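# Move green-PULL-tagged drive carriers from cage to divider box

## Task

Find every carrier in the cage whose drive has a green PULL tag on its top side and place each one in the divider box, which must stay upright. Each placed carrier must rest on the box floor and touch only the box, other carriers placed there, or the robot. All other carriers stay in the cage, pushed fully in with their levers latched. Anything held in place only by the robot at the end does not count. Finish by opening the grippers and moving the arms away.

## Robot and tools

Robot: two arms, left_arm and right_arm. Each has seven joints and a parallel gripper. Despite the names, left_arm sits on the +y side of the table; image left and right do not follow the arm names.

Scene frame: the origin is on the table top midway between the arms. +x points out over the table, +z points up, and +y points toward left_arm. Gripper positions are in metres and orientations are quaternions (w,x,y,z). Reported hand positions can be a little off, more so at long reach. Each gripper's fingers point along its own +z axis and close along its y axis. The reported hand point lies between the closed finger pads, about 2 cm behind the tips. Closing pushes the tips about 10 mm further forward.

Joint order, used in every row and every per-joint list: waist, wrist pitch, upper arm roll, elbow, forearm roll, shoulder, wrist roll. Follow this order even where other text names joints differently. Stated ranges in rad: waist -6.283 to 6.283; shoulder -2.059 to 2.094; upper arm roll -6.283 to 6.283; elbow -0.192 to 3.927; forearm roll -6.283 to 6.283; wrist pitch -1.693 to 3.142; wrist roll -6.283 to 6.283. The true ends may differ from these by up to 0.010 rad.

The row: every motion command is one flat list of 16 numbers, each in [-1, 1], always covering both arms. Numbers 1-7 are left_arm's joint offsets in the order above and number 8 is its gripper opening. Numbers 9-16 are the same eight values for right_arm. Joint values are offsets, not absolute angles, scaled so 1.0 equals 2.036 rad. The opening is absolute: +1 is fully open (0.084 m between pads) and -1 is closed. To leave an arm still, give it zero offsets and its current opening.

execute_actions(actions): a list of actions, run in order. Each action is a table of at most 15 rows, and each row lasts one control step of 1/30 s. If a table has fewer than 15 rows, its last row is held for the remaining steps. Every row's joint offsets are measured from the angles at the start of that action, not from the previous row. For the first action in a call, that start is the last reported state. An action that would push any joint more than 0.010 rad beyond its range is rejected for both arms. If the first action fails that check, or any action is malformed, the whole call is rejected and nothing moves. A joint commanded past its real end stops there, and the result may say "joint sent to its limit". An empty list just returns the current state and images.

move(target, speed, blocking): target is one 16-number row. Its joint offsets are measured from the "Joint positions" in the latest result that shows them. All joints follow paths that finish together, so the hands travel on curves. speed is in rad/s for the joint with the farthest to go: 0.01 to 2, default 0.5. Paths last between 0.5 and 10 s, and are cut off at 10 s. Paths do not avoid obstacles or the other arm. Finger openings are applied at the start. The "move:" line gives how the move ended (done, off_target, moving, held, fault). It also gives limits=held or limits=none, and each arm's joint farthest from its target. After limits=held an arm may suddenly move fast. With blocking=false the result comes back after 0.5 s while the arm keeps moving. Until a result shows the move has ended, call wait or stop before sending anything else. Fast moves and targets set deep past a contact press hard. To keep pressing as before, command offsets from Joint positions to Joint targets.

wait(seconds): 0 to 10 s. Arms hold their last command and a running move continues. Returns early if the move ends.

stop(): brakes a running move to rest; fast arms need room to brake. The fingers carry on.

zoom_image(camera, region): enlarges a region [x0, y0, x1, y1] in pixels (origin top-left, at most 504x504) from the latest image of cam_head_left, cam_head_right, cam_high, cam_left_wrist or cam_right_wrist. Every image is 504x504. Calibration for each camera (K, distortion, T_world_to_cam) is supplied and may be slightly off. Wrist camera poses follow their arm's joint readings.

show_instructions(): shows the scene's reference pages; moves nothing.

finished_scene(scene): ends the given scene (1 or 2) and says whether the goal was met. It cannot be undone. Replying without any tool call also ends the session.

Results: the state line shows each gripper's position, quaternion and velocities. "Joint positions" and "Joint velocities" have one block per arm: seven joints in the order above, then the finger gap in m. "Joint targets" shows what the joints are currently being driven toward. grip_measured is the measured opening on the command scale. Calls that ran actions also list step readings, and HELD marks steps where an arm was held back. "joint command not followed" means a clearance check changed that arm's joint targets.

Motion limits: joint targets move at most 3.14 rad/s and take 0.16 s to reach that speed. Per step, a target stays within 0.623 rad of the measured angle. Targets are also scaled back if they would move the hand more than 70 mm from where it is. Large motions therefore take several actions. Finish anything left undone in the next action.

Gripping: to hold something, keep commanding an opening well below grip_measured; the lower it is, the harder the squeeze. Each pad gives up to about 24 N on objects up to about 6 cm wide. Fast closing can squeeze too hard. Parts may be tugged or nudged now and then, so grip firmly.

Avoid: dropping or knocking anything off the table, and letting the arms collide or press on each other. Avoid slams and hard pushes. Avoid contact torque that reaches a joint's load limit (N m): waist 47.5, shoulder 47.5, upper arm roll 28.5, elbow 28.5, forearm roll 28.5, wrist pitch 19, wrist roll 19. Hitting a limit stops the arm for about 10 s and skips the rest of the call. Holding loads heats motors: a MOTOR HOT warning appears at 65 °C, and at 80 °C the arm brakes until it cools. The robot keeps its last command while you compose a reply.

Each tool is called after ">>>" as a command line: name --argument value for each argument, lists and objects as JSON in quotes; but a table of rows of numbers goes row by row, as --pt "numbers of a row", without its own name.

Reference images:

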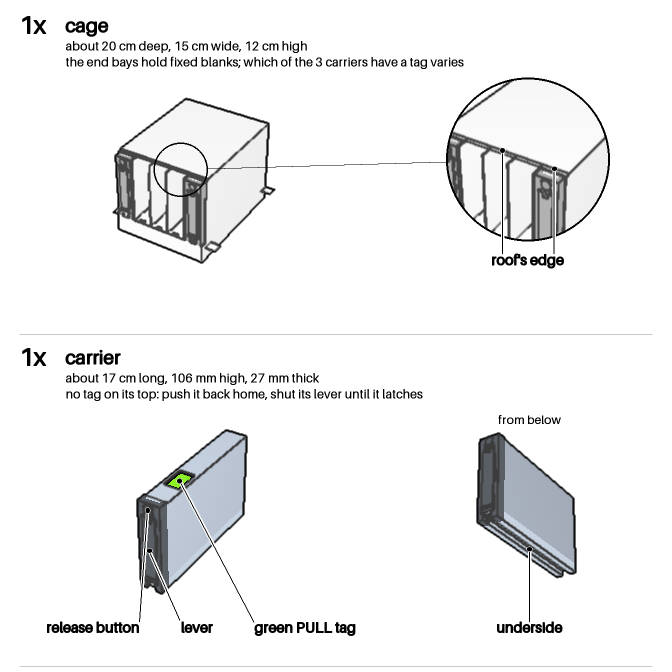

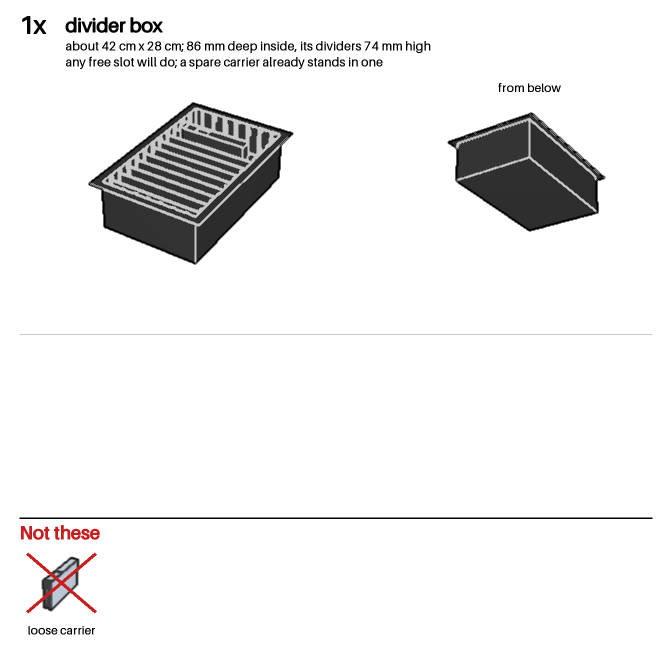

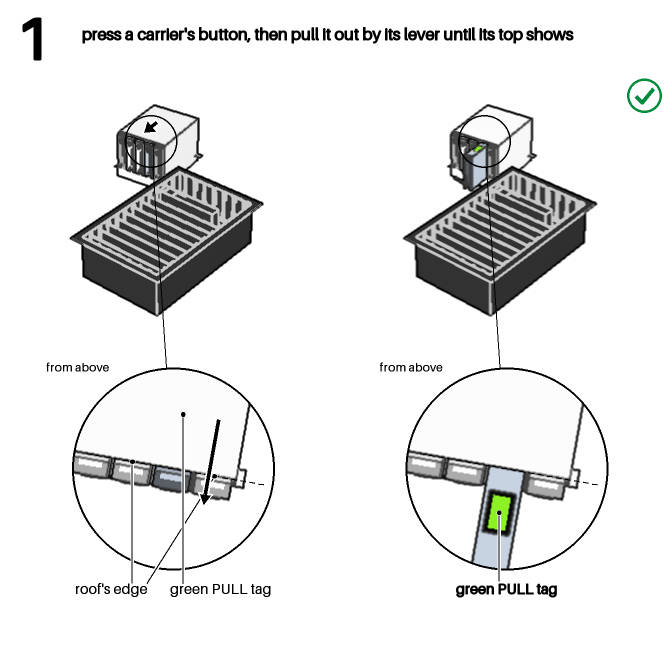

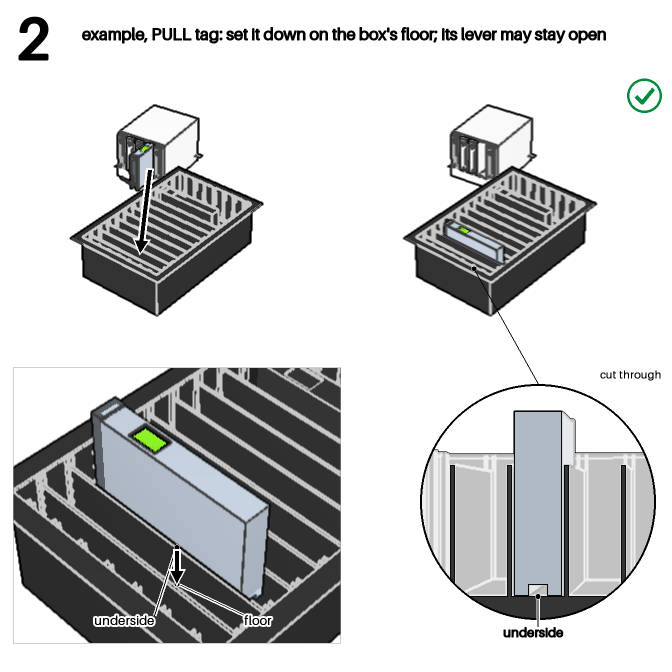

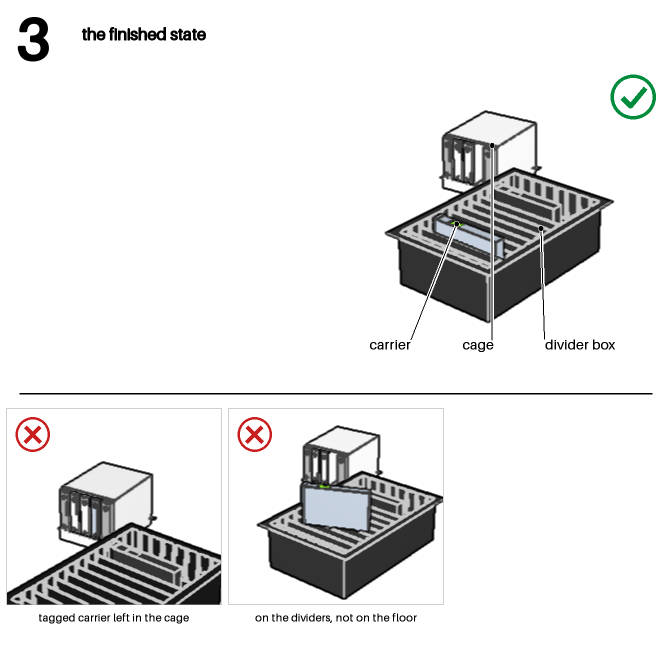

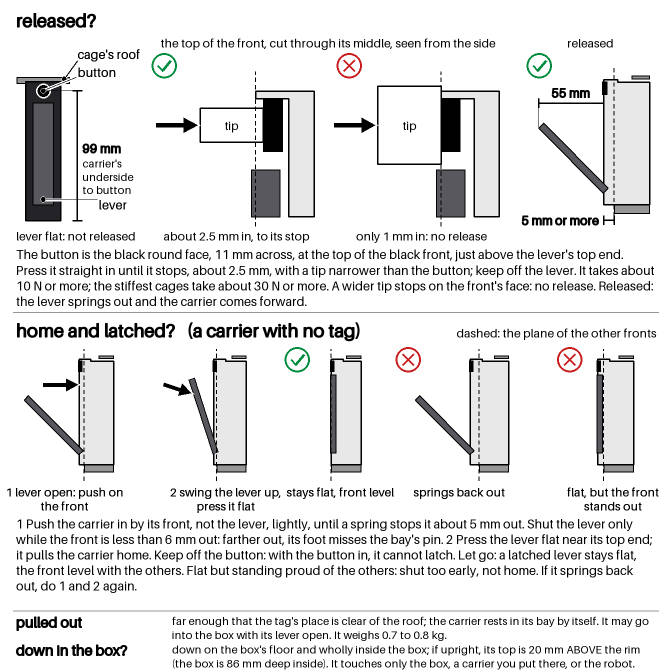

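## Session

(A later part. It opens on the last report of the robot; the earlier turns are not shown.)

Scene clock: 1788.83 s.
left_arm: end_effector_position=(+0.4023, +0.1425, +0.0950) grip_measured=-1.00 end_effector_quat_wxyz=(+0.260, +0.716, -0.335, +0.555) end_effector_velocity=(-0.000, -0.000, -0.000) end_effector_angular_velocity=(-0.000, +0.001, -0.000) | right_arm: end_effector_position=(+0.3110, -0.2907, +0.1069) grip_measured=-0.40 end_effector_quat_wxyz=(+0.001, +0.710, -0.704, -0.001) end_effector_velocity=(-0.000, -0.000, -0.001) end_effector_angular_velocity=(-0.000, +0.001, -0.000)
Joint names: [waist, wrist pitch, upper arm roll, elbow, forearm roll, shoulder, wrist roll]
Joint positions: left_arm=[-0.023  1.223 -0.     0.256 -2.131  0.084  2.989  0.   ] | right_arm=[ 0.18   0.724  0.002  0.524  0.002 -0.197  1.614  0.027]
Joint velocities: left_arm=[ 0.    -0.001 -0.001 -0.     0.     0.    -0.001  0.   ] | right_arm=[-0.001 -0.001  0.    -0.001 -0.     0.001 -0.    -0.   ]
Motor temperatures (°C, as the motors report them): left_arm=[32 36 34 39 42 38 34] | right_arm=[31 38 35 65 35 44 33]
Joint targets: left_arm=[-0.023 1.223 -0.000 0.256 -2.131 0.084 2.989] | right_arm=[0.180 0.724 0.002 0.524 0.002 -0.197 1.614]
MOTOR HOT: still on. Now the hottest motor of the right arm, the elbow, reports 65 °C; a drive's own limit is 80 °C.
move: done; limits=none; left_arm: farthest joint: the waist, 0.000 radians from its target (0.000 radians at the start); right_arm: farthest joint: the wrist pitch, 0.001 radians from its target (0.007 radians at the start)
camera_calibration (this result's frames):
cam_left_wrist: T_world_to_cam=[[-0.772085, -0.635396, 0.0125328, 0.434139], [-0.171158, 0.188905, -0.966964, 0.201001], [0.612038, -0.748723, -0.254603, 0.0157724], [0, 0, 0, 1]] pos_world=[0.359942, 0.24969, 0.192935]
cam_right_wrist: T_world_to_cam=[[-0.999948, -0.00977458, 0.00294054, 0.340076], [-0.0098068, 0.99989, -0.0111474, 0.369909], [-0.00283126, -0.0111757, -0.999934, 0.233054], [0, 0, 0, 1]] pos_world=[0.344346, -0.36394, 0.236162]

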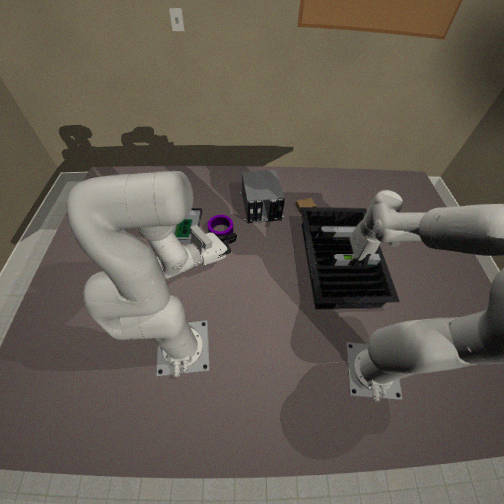

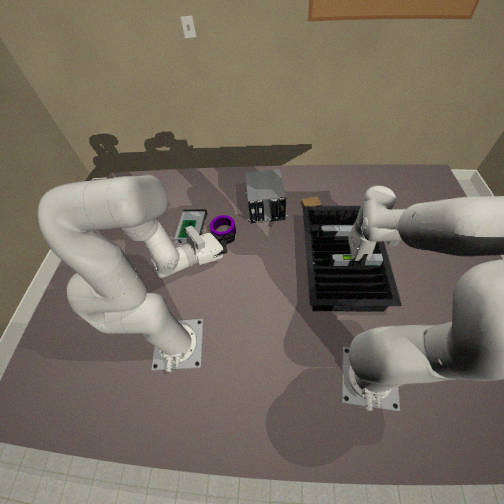

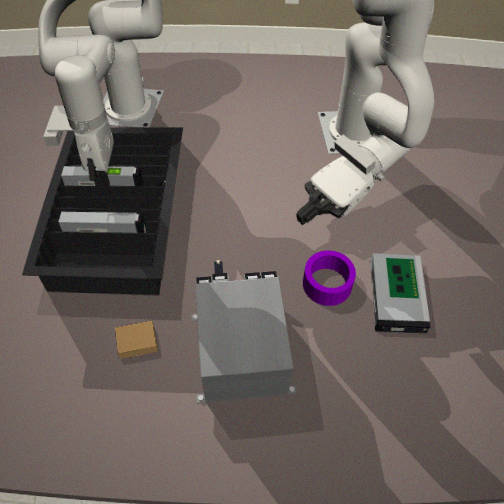

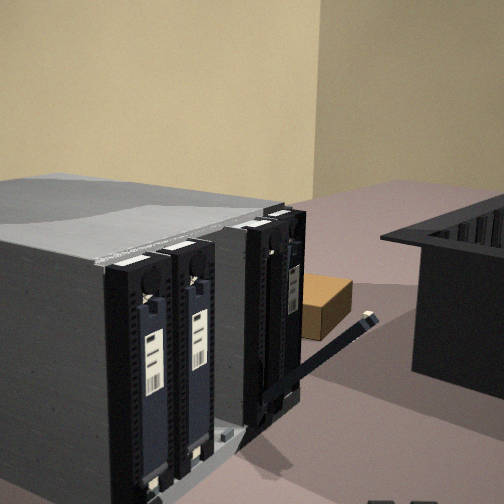

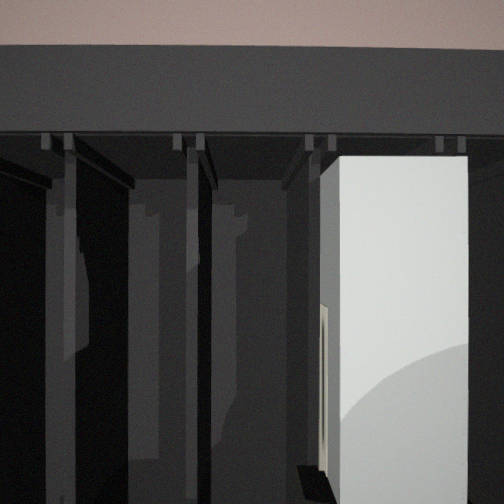

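>>> move --target '[0,0,0,0,0,0,0,-1, 0,0,0,0,0,0,0,0.1]' --speed 0.1

Scene clock: 1792.63 s.
left_arm: end_effector_position=(+0.4023, +0.1425, +0.0950) grip_measured=-1.00 end_effector_quat_wxyz=(+0.260, +0.716, -0.335, +0.555) end_effector_velocity=(+0.000, -0.000, +0.000) end_effector_angular_velocity=(-0.001, -0.000, +0.000) | right_arm: end_effector_position=(+0.3110, -0.2907, +0.1069) grip_measured=+0.09 end_effector_quat_wxyz=(+0.001, +0.710, -0.704, -0.001) end_effector_velocity=(-0.000, +0.000, -0.000) end_effector_angular_velocity=(-0.001, +0.001, +0.002)
Joint names: [waist, wrist pitch, upper arm roll, elbow, forearm roll, shoulder, wrist roll]
Joint positions: left_arm=[-0.023  1.223 -0.     0.256 -2.131  0.084  2.989  0.   ] | right_arm=[ 0.18   0.724  0.002  0.524  0.002 -0.197  1.614  0.048]
Joint velocities: left_arm=[ 0.     0.001 -0.     0.001 -0.     0.    -0.001  0.   ] | right_arm=[ 0.001  0.001 -0.    -0.    -0.001 -0.    -0.001 -0.   ]
Motor temperatures (°C, as the motors report them): left_arm=[32 36 34 39 42 38 34] | right_arm=[31 38 35 65 35 44 33]
Joint targets: left_arm=[-0.023 1.223 -0.000 0.256 -2.131 0.084 2.989] | right_arm=[0.180 0.724 0.002 0.524 0.002 -0.197 1.614]
MOTOR HOT: still on. Now the hottest motor of the right arm, the elbow, reports 65 °C; a drive's own limit is 80 °C.
move: done; limits=none; left_arm: farthest joint: the waist, 0.000 radians from its target (0.000 radians at the start); right_arm: farthest joint: the waist, 0.000 radians from its target (0.000 radians at the start)
camera_calibration (this result's frames):
cam_left_wrist: T_world_to_cam=[[-0.772085, -0.635396, 0.0125326, 0.434139], [-0.171157, 0.188905, -0.966964, 0.201001], [0.612038, -0.748723, -0.254603, 0.0157724], [0, 0, 0, 1]] pos_world=[0.359942, 0.24969, 0.192935]
cam_right_wrist: T_world_to_cam=[[-0.999948, -0.00977745, 0.00282559, 0.340122], [-0.00980836, 0.99989, -0.0111428, 0.369908], [-0.00271633, -0.0111699, -0.999934, 0.233056], [0, 0, 0, 1]] pos_world=[0.344366, -0.363938, 0.236201]

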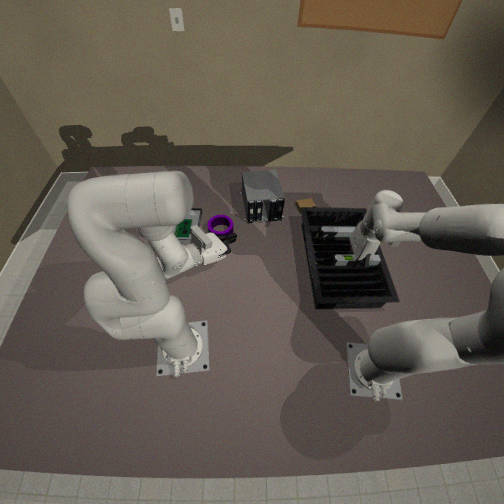

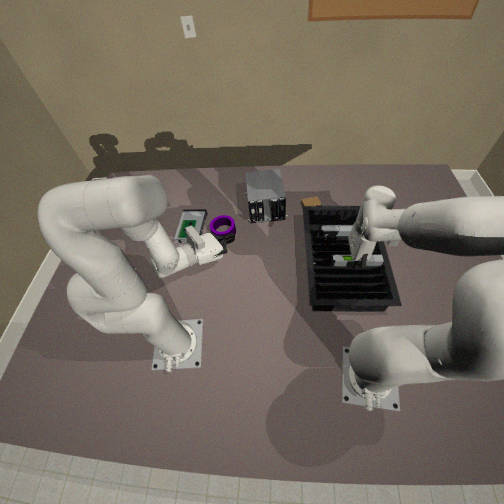

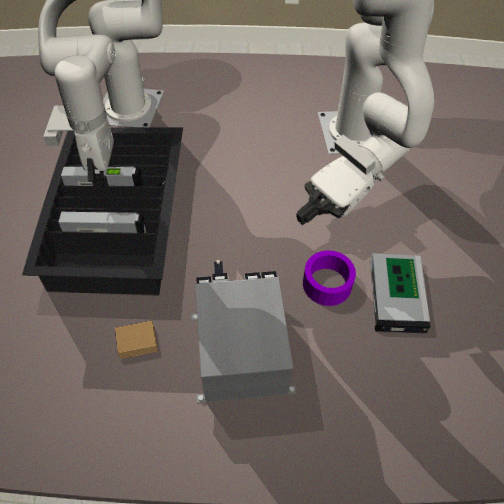

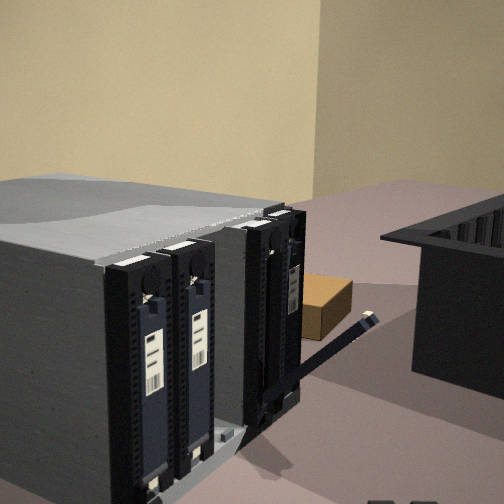

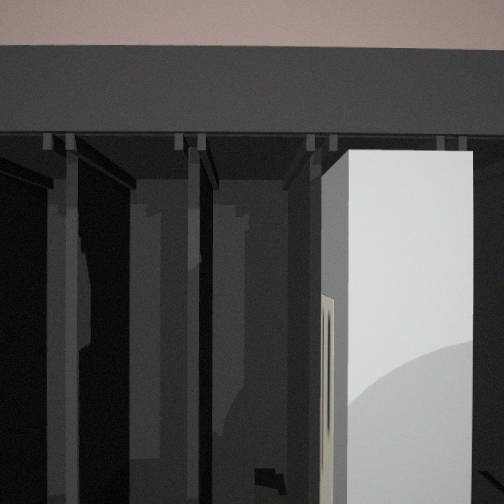

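>>> move --target '[0,0,0,0,0,0,0,-1, 0,0.0934,0,0.0369,0,-0.0565,0,0.1]' --speed 0.4

Scene clock: 1811.40 s.
left_arm: end_effector_position=(+0.4023, +0.1425, +0.0950) grip_measured=-1.00 end_effector_quat_wxyz=(+0.260, +0.716, -0.335, +0.555) end_effector_velocity=(-0.000, -0.000, +0.000) end_effector_angular_velocity=(-0.002, +0.000, -0.000) | right_arm: end_effector_position=(+0.3106, -0.2907, +0.1615) grip_measured=+0.09 end_effector_quat_wxyz=(+0.001, +0.710, -0.704, -0.001) end_effector_velocity=(+0.001, +0.000, +0.002) end_effector_angular_velocity=(-0.000, -0.003, +0.001)
Joint names: [waist, wrist pitch, upper arm roll, elbow, forearm roll, shoulder, wrist roll]
Joint positions: left_arm=[-0.023  1.223 -0.     0.256 -2.131  0.084  2.989  0.   ] | right_arm=[ 0.18   0.914  0.002  0.599  0.002 -0.312  1.614  0.048]
Joint velocities: left_arm=[ 0.     0.001 -0.001 -0.     0.    -0.    -0.001  0.   ] | right_arm=[ 0.     0.002  0.     0.003 -0.    -0.003 -0.     0.   ]
Motor temperatures (°C, as the motors report them): left_arm=[32 36 34 39 42 38 34] | right_arm=[31 38 35 63 35 44 33]
Joint targets: left_arm=[-0.023 1.223 -0.000 0.256 -2.131 0.084 2.989] | right_arm=[0.180 0.915 0.002 0.600 0.002 -0.312 1.614]
MOTOR HOT: still on. Now the hottest motor of the right arm, the elbow, reports 63 °C; a drive's own limit is 80 °C.
move: done; limits=none; left_arm: farthest joint: the waist, 0.000 radians from its target (0.000 radians at the start); right_arm: farthest joint: the waist, 0.000 radians from its target (0.000 radians at the start)
camera_calibration (this result's frames):
cam_left_wrist: T_world_to_cam=[[-0.772085, -0.635396, 0.0125324, 0.434139], [-0.171157, 0.188905, -0.966964, 0.201001], [0.612038, -0.748724, -0.254603, 0.0157725], [0, 0, 0, 1]] pos_world=[0.359942, 0.24969, 0.192935]
cam_right_wrist: T_world_to_cam=[[-0.999945, -0.0099511, 0.00324167, 0.339443], [-0.0099868, 0.999888, -0.0111884, 0.370546], [-0.00312997, -0.0112201, -0.999932, 0.287768], [0, 0, 0, 1]] pos_world=[0.344026, -0.363898, 0.290794]

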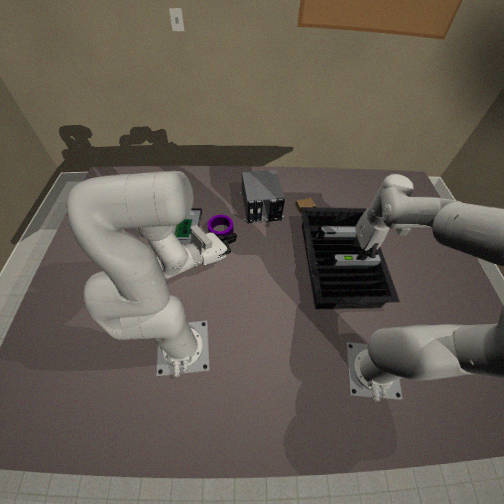

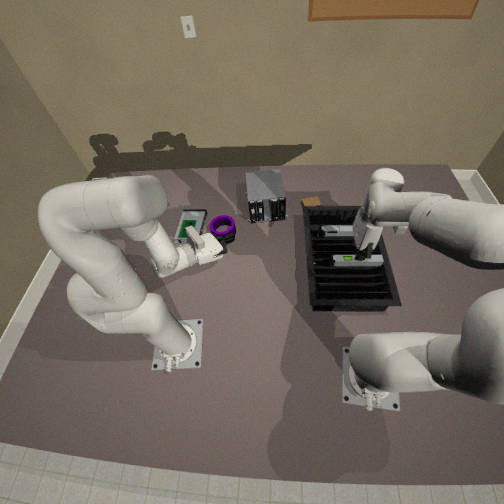

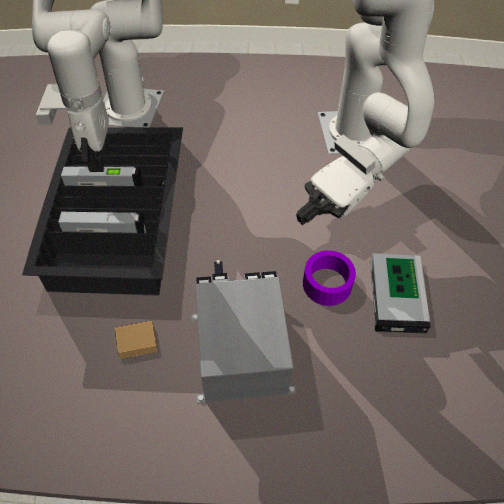

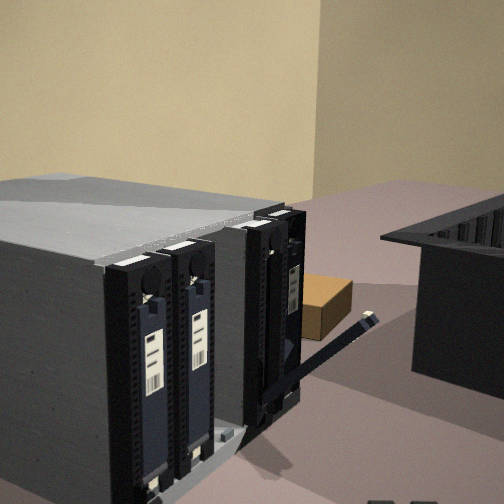

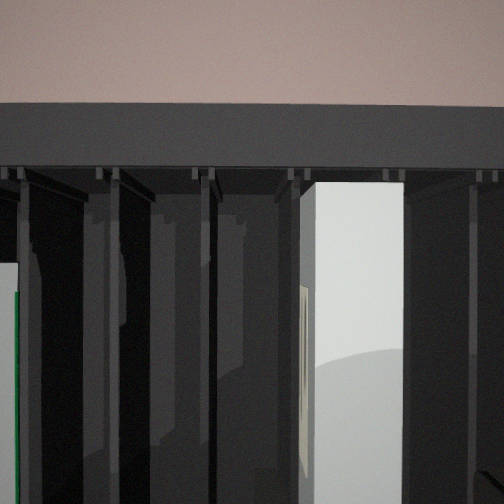

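>>> move --target '[0,0,0,0,0,0,0,-1, 0.2110,0.0897,0,0.4830,0,0.3938,-0.6139,-1]' --speed 0.9

>>> zoom_image --camera "cam_high" --region '[20, 120, 200, 300]'

Scene clock: 1816.37 s.
left_arm: end_effector_position=(+0.4023, +0.1425, +0.0950) grip_measured=-1.00 end_effector_quat_wxyz=(+0.260, +0.716, -0.335, +0.555) end_effector_velocity=(+0.000, -0.000, +0.000) end_effector_angular_velocity=(-0.000, -0.002, -0.001) | right_arm: end_effector_position=(+0.4882, -0.0317, +0.1603) grip_measured=-1.00 end_effector_quat_wxyz=(-0.000, +0.998, +0.058, -0.002) end_effector_velocity=(+0.001, +0.001, -0.000) end_effector_angular_velocity=(+0.002, -0.001, +0.001)
Joint names: [waist, wrist pitch, upper arm roll, elbow, forearm roll, shoulder, wrist roll]
Joint positions: left_arm=[-0.023  1.223 -0.     0.256 -2.131  0.084  2.989  0.   ] | right_arm=[0.609 1.097 0.002 1.582 0.002 0.49  0.364 0.   ]
Joint velocities: left_arm=[ 0.     0.001 -0.001  0.     0.    -0.     0.001  0.   ] | right_arm=[ 0.001 -0.002 -0.     0.003  0.001  0.003 -0.001  0.   ]
Motor temperatures (°C, as the motors report them): left_arm=[32 36 34 39 42 38 34] | right_arm=[31 38 35 63 35 44 33]
Joint targets: left_arm=[-0.023 1.223 -0.000 0.256 -2.131 0.084 2.989] | right_arm=[0.609 1.097 0.002 1.583 0.002 0.490 0.364]
MOTOR HOT: still on. Now the hottest motor of the right arm, the elbow, reports 63 °C; a drive's own limit is 80 °C.
move: done; limits=none; left_arm: farthest joint: the waist, 0.000 radians from its target (0.000 radians at the start); right_arm: farthest joint: the waist, 0.000 radians from its target (0.430 radians at the start)
camera_calibration (this result's frames):
cam_left_wrist: T_world_to_cam=[[-0.772085, -0.635396, 0.0125324, 0.434139], [-0.171157, 0.188905, -0.966964, 0.201001], [0.612038, -0.748723, -0.254603, 0.0157725], [0, 0, 0, 1]] pos_world=[0.359942, 0.24969, 0.192935]
cam_right_wrist: T_world_to_cam=[[0.117635, -0.993057, -0.00089837, -0.0565082], [-0.993034, -0.117626, -0.00687113, 0.557176], [0.00671775, 0.00170039, -0.999976, 0.285604], [0, 0, 0, 1]] pos_world=[0.558024, 0.00893677, 0.289375]

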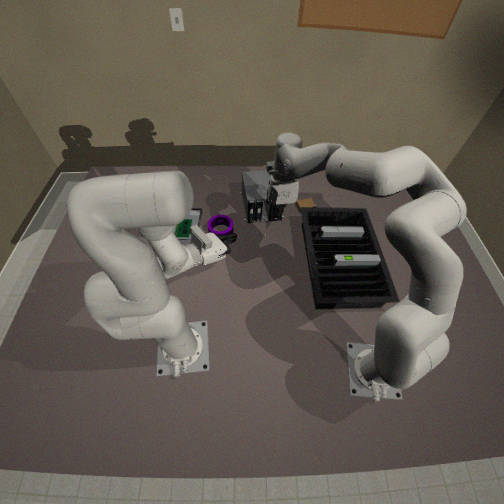

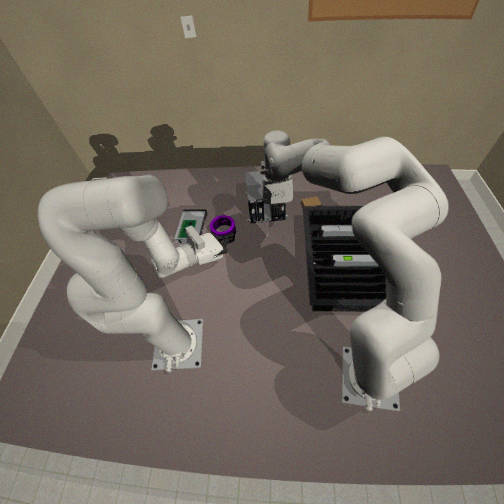

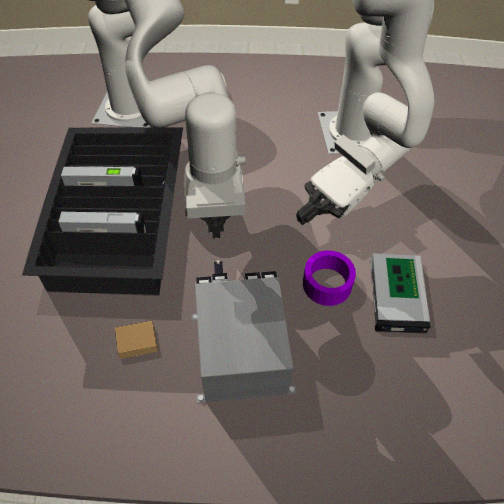

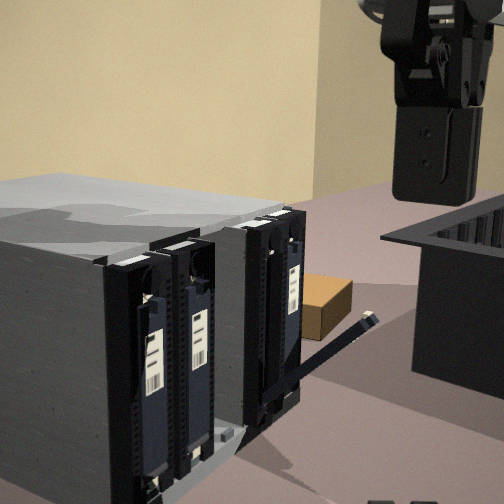

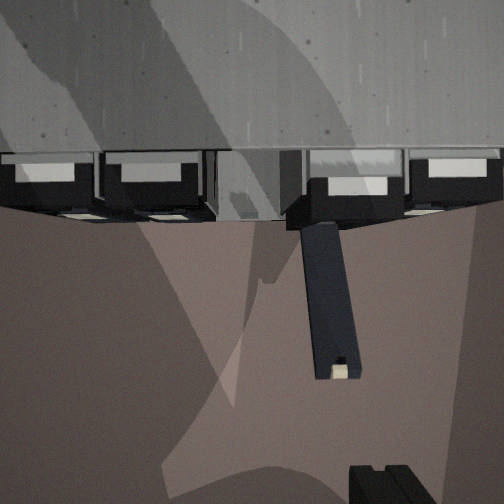

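Region (20, 120, 200, 300) of cam_high's 504x504 image, scaled by 2.800, with more detail than that image has.

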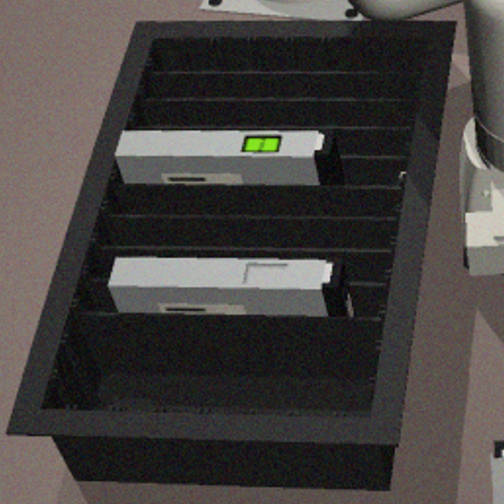

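>>> execute_actions --actions '[]'

Scene clock: 1839.23 s.
left_arm: end_effector_position=(+0.4023, +0.1425, +0.0950) grip_measured=-1.00 end_effector_quat_wxyz=(+0.260, +0.716, -0.335, +0.555) end_effector_velocity=(+0.000, +0.000, -0.000) end_effector_angular_velocity=(+0.000, +0.000, +0.001) | right_arm: end_effector_position=(+0.4882, -0.0315, +0.1602) grip_measured=-1.00 end_effector_quat_wxyz=(-0.000, +0.998, +0.058, -0.003) end_effector_velocity=(-0.000, -0.000, -0.000) end_effector_angular_velocity=(-0.001, +0.000, +0.001)
Joint names: [waist, wrist pitch, upper arm roll, elbow, forearm roll, shoulder, wrist roll]
Joint positions: left_arm=[-0.023  1.223 -0.     0.256 -2.131  0.084  2.989  0.   ] | right_arm=[0.609 1.097 0.002 1.583 0.002 0.49  0.364 0.   ]
Joint velocities: left_arm=[ 0.    -0.001  0.001  0.     0.     0.    -0.     0.   ] | right_arm=[ 0.     0.001 -0.    -0.    -0.001 -0.    -0.     0.   ]
Motor temperatures (°C, as the motors report them): left_arm=[32 36 34 39 42 38 34] | right_arm=[31 38 35 64 35 47 33]
Joint targets: left_arm=[-0.023 1.223 -0.000 0.256 -2.131 0.084 2.989] | right_arm=[0.609 1.097 0.002 1.583 0.002 0.490 0.364]
MOTOR HOT: still on. Now the hottest motor of the right arm, the elbow, reports 64 °C; a drive's own limit is 80 °C.
camera_calibration (this result's frames):
cam_left_wrist: T_world_to_cam=[[-0.772085, -0.635396, 0.0125322, 0.434139], [-0.171157, 0.188905, -0.966964, 0.201], [0.612038, -0.748724, -0.254603, 0.0157726], [0, 0, 0, 1]] pos_world=[0.359942, 0.24969, 0.192935]
cam_right_wrist: T_world_to_cam=[[0.118203, -0.992989, -0.000907445, -0.0565582], [-0.992968, -0.118194, -0.00672934, 0.557068], [0.00657491, 0.00169649, -0.999977, 0.285547], [0, 0, 0, 1]] pos_world=[0.557958, 0.00919615, 0.289238]

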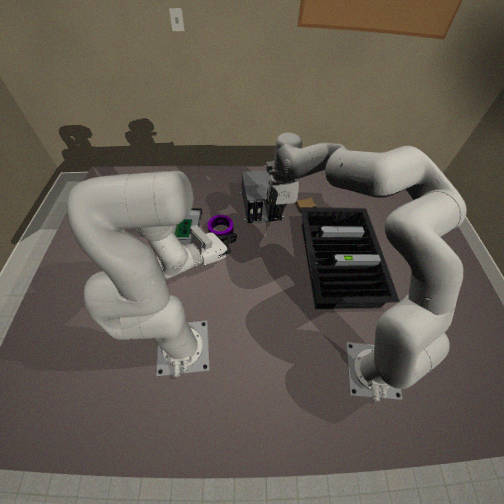

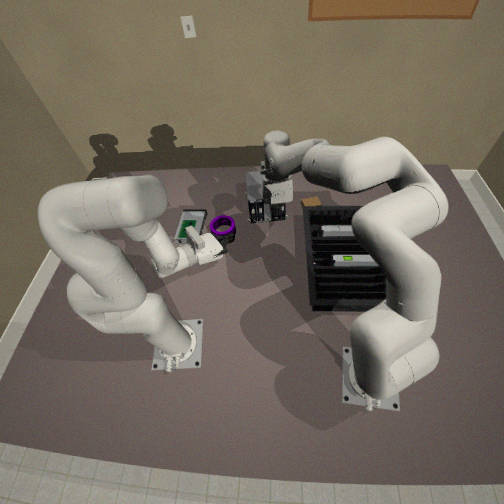

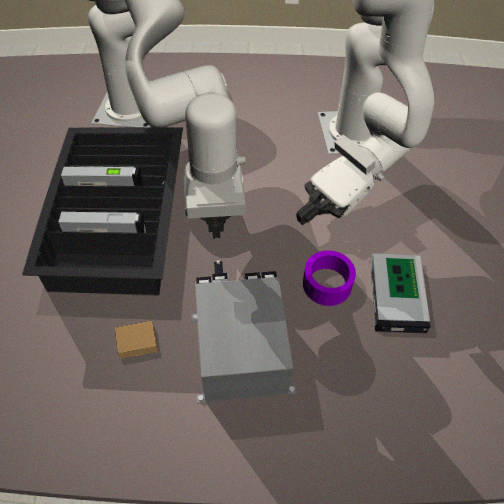

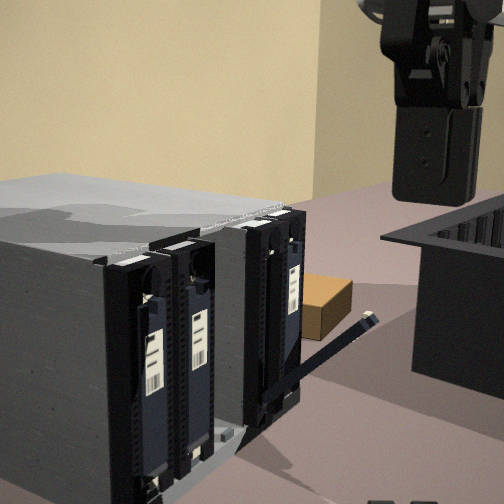

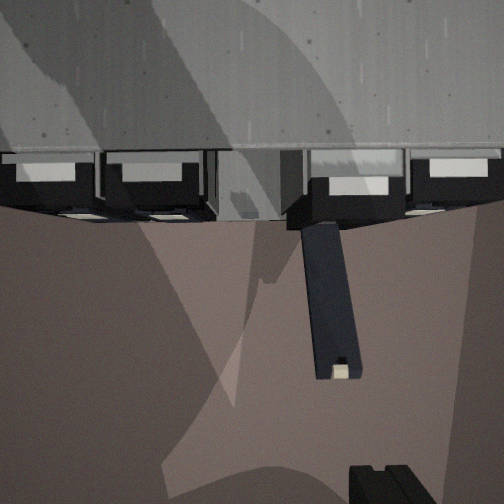

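>>> move --target '[0,0,0,0,0,0,0,-1, 0,-0.0821,0,-0.0392,0,0.0428,0,-1]' --speed 0.3

Scene clock: 1845.63 s.
left_arm: end_effector_position=(+0.4023, +0.1425, +0.0950) grip_measured=-1.00 end_effector_quat_wxyz=(+0.260, +0.716, -0.335, +0.555) end_effector_velocity=(-0.000, -0.000, +0.000) end_effector_angular_velocity=(-0.001, -0.000, -0.001) | right_arm: end_effector_position=(+0.4885, -0.0314, +0.0884) grip_measured=-1.00 end_effector_quat_wxyz=(-0.000, +0.998, +0.058, -0.002) end_effector_velocity=(-0.002, -0.002, -0.004) end_effector_angular_velocity=(-0.003, +0.007, -0.002)
Joint names: [waist, wrist pitch, upper arm roll, elbow, forearm roll, shoulder, wrist roll]
Joint positions: left_arm=[-0.023  1.223 -0.     0.256 -2.131  0.084  2.989  0.   ] | right_arm=[0.609 0.93  0.002 1.503 0.002 0.577 0.364 0.   ]
Joint velocities: left_arm=[-0.     0.001 -0.001  0.     0.     0.    -0.     0.   ] | right_arm=[-0.001 -0.001 -0.    -0.004  0.001  0.004  0.001  0.   ]
Motor temperatures (°C, as the motors report them): left_arm=[32 36 34 39 42 38 34] | right_arm=[31 38 35 64 35 47 33]
Joint targets: left_arm=[-0.023 1.223 -0.000 0.256 -2.131 0.084 2.989] | right_arm=[0.609 0.930 0.002 1.503 0.002 0.577 0.364]
MOTOR HOT: still on. Now the hottest motor of the right arm, the elbow, reports 64 °C; a drive's own limit is 80 °C.
move: done; limits=none; left_arm: farthest joint: the waist, 0.000 radians from its target (0.000 radians at the start); right_arm: farthest joint: the waist, 0.000 radians from its target (0.000 radians at the start)
camera_calibration (this result's frames):
cam_left_wrist: T_world_to_cam=[[-0.772085, -0.635396, 0.0125324, 0.434139], [-0.171157, 0.188905, -0.966964, 0.201001], [0.612038, -0.748724, -0.254603, 0.0157726], [0, 0, 0, 1]] pos_world=[0.359942, 0.24969, 0.192935]
cam_right_wrist: T_world_to_cam=[[0.117871, -0.993028, -0.00120225, -0.0563118], [-0.993002, -0.117859, -0.00746305, 0.55704], [0.00726932, 0.00207351, -0.999971, 0.213504], [0, 0, 0, 1]] pos_world=[0.558227, 0.00929008, 0.217587]

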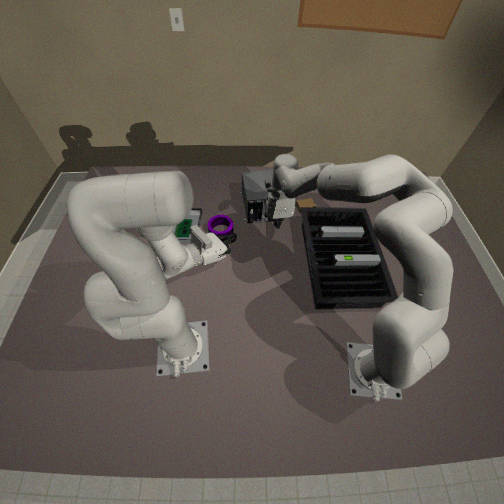

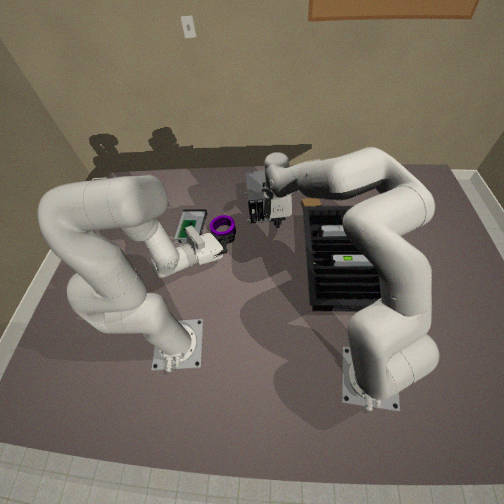

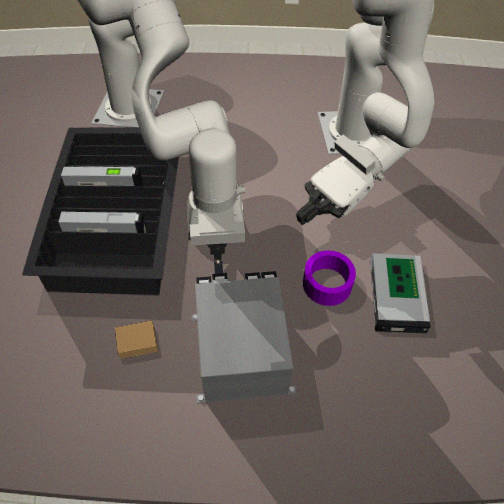

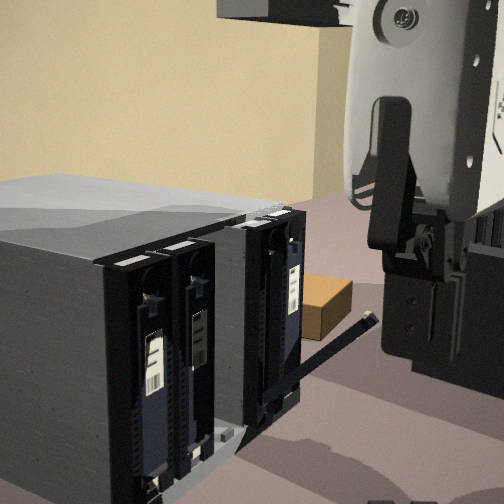

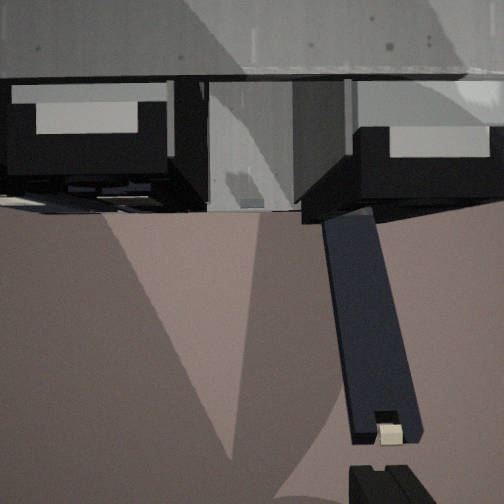

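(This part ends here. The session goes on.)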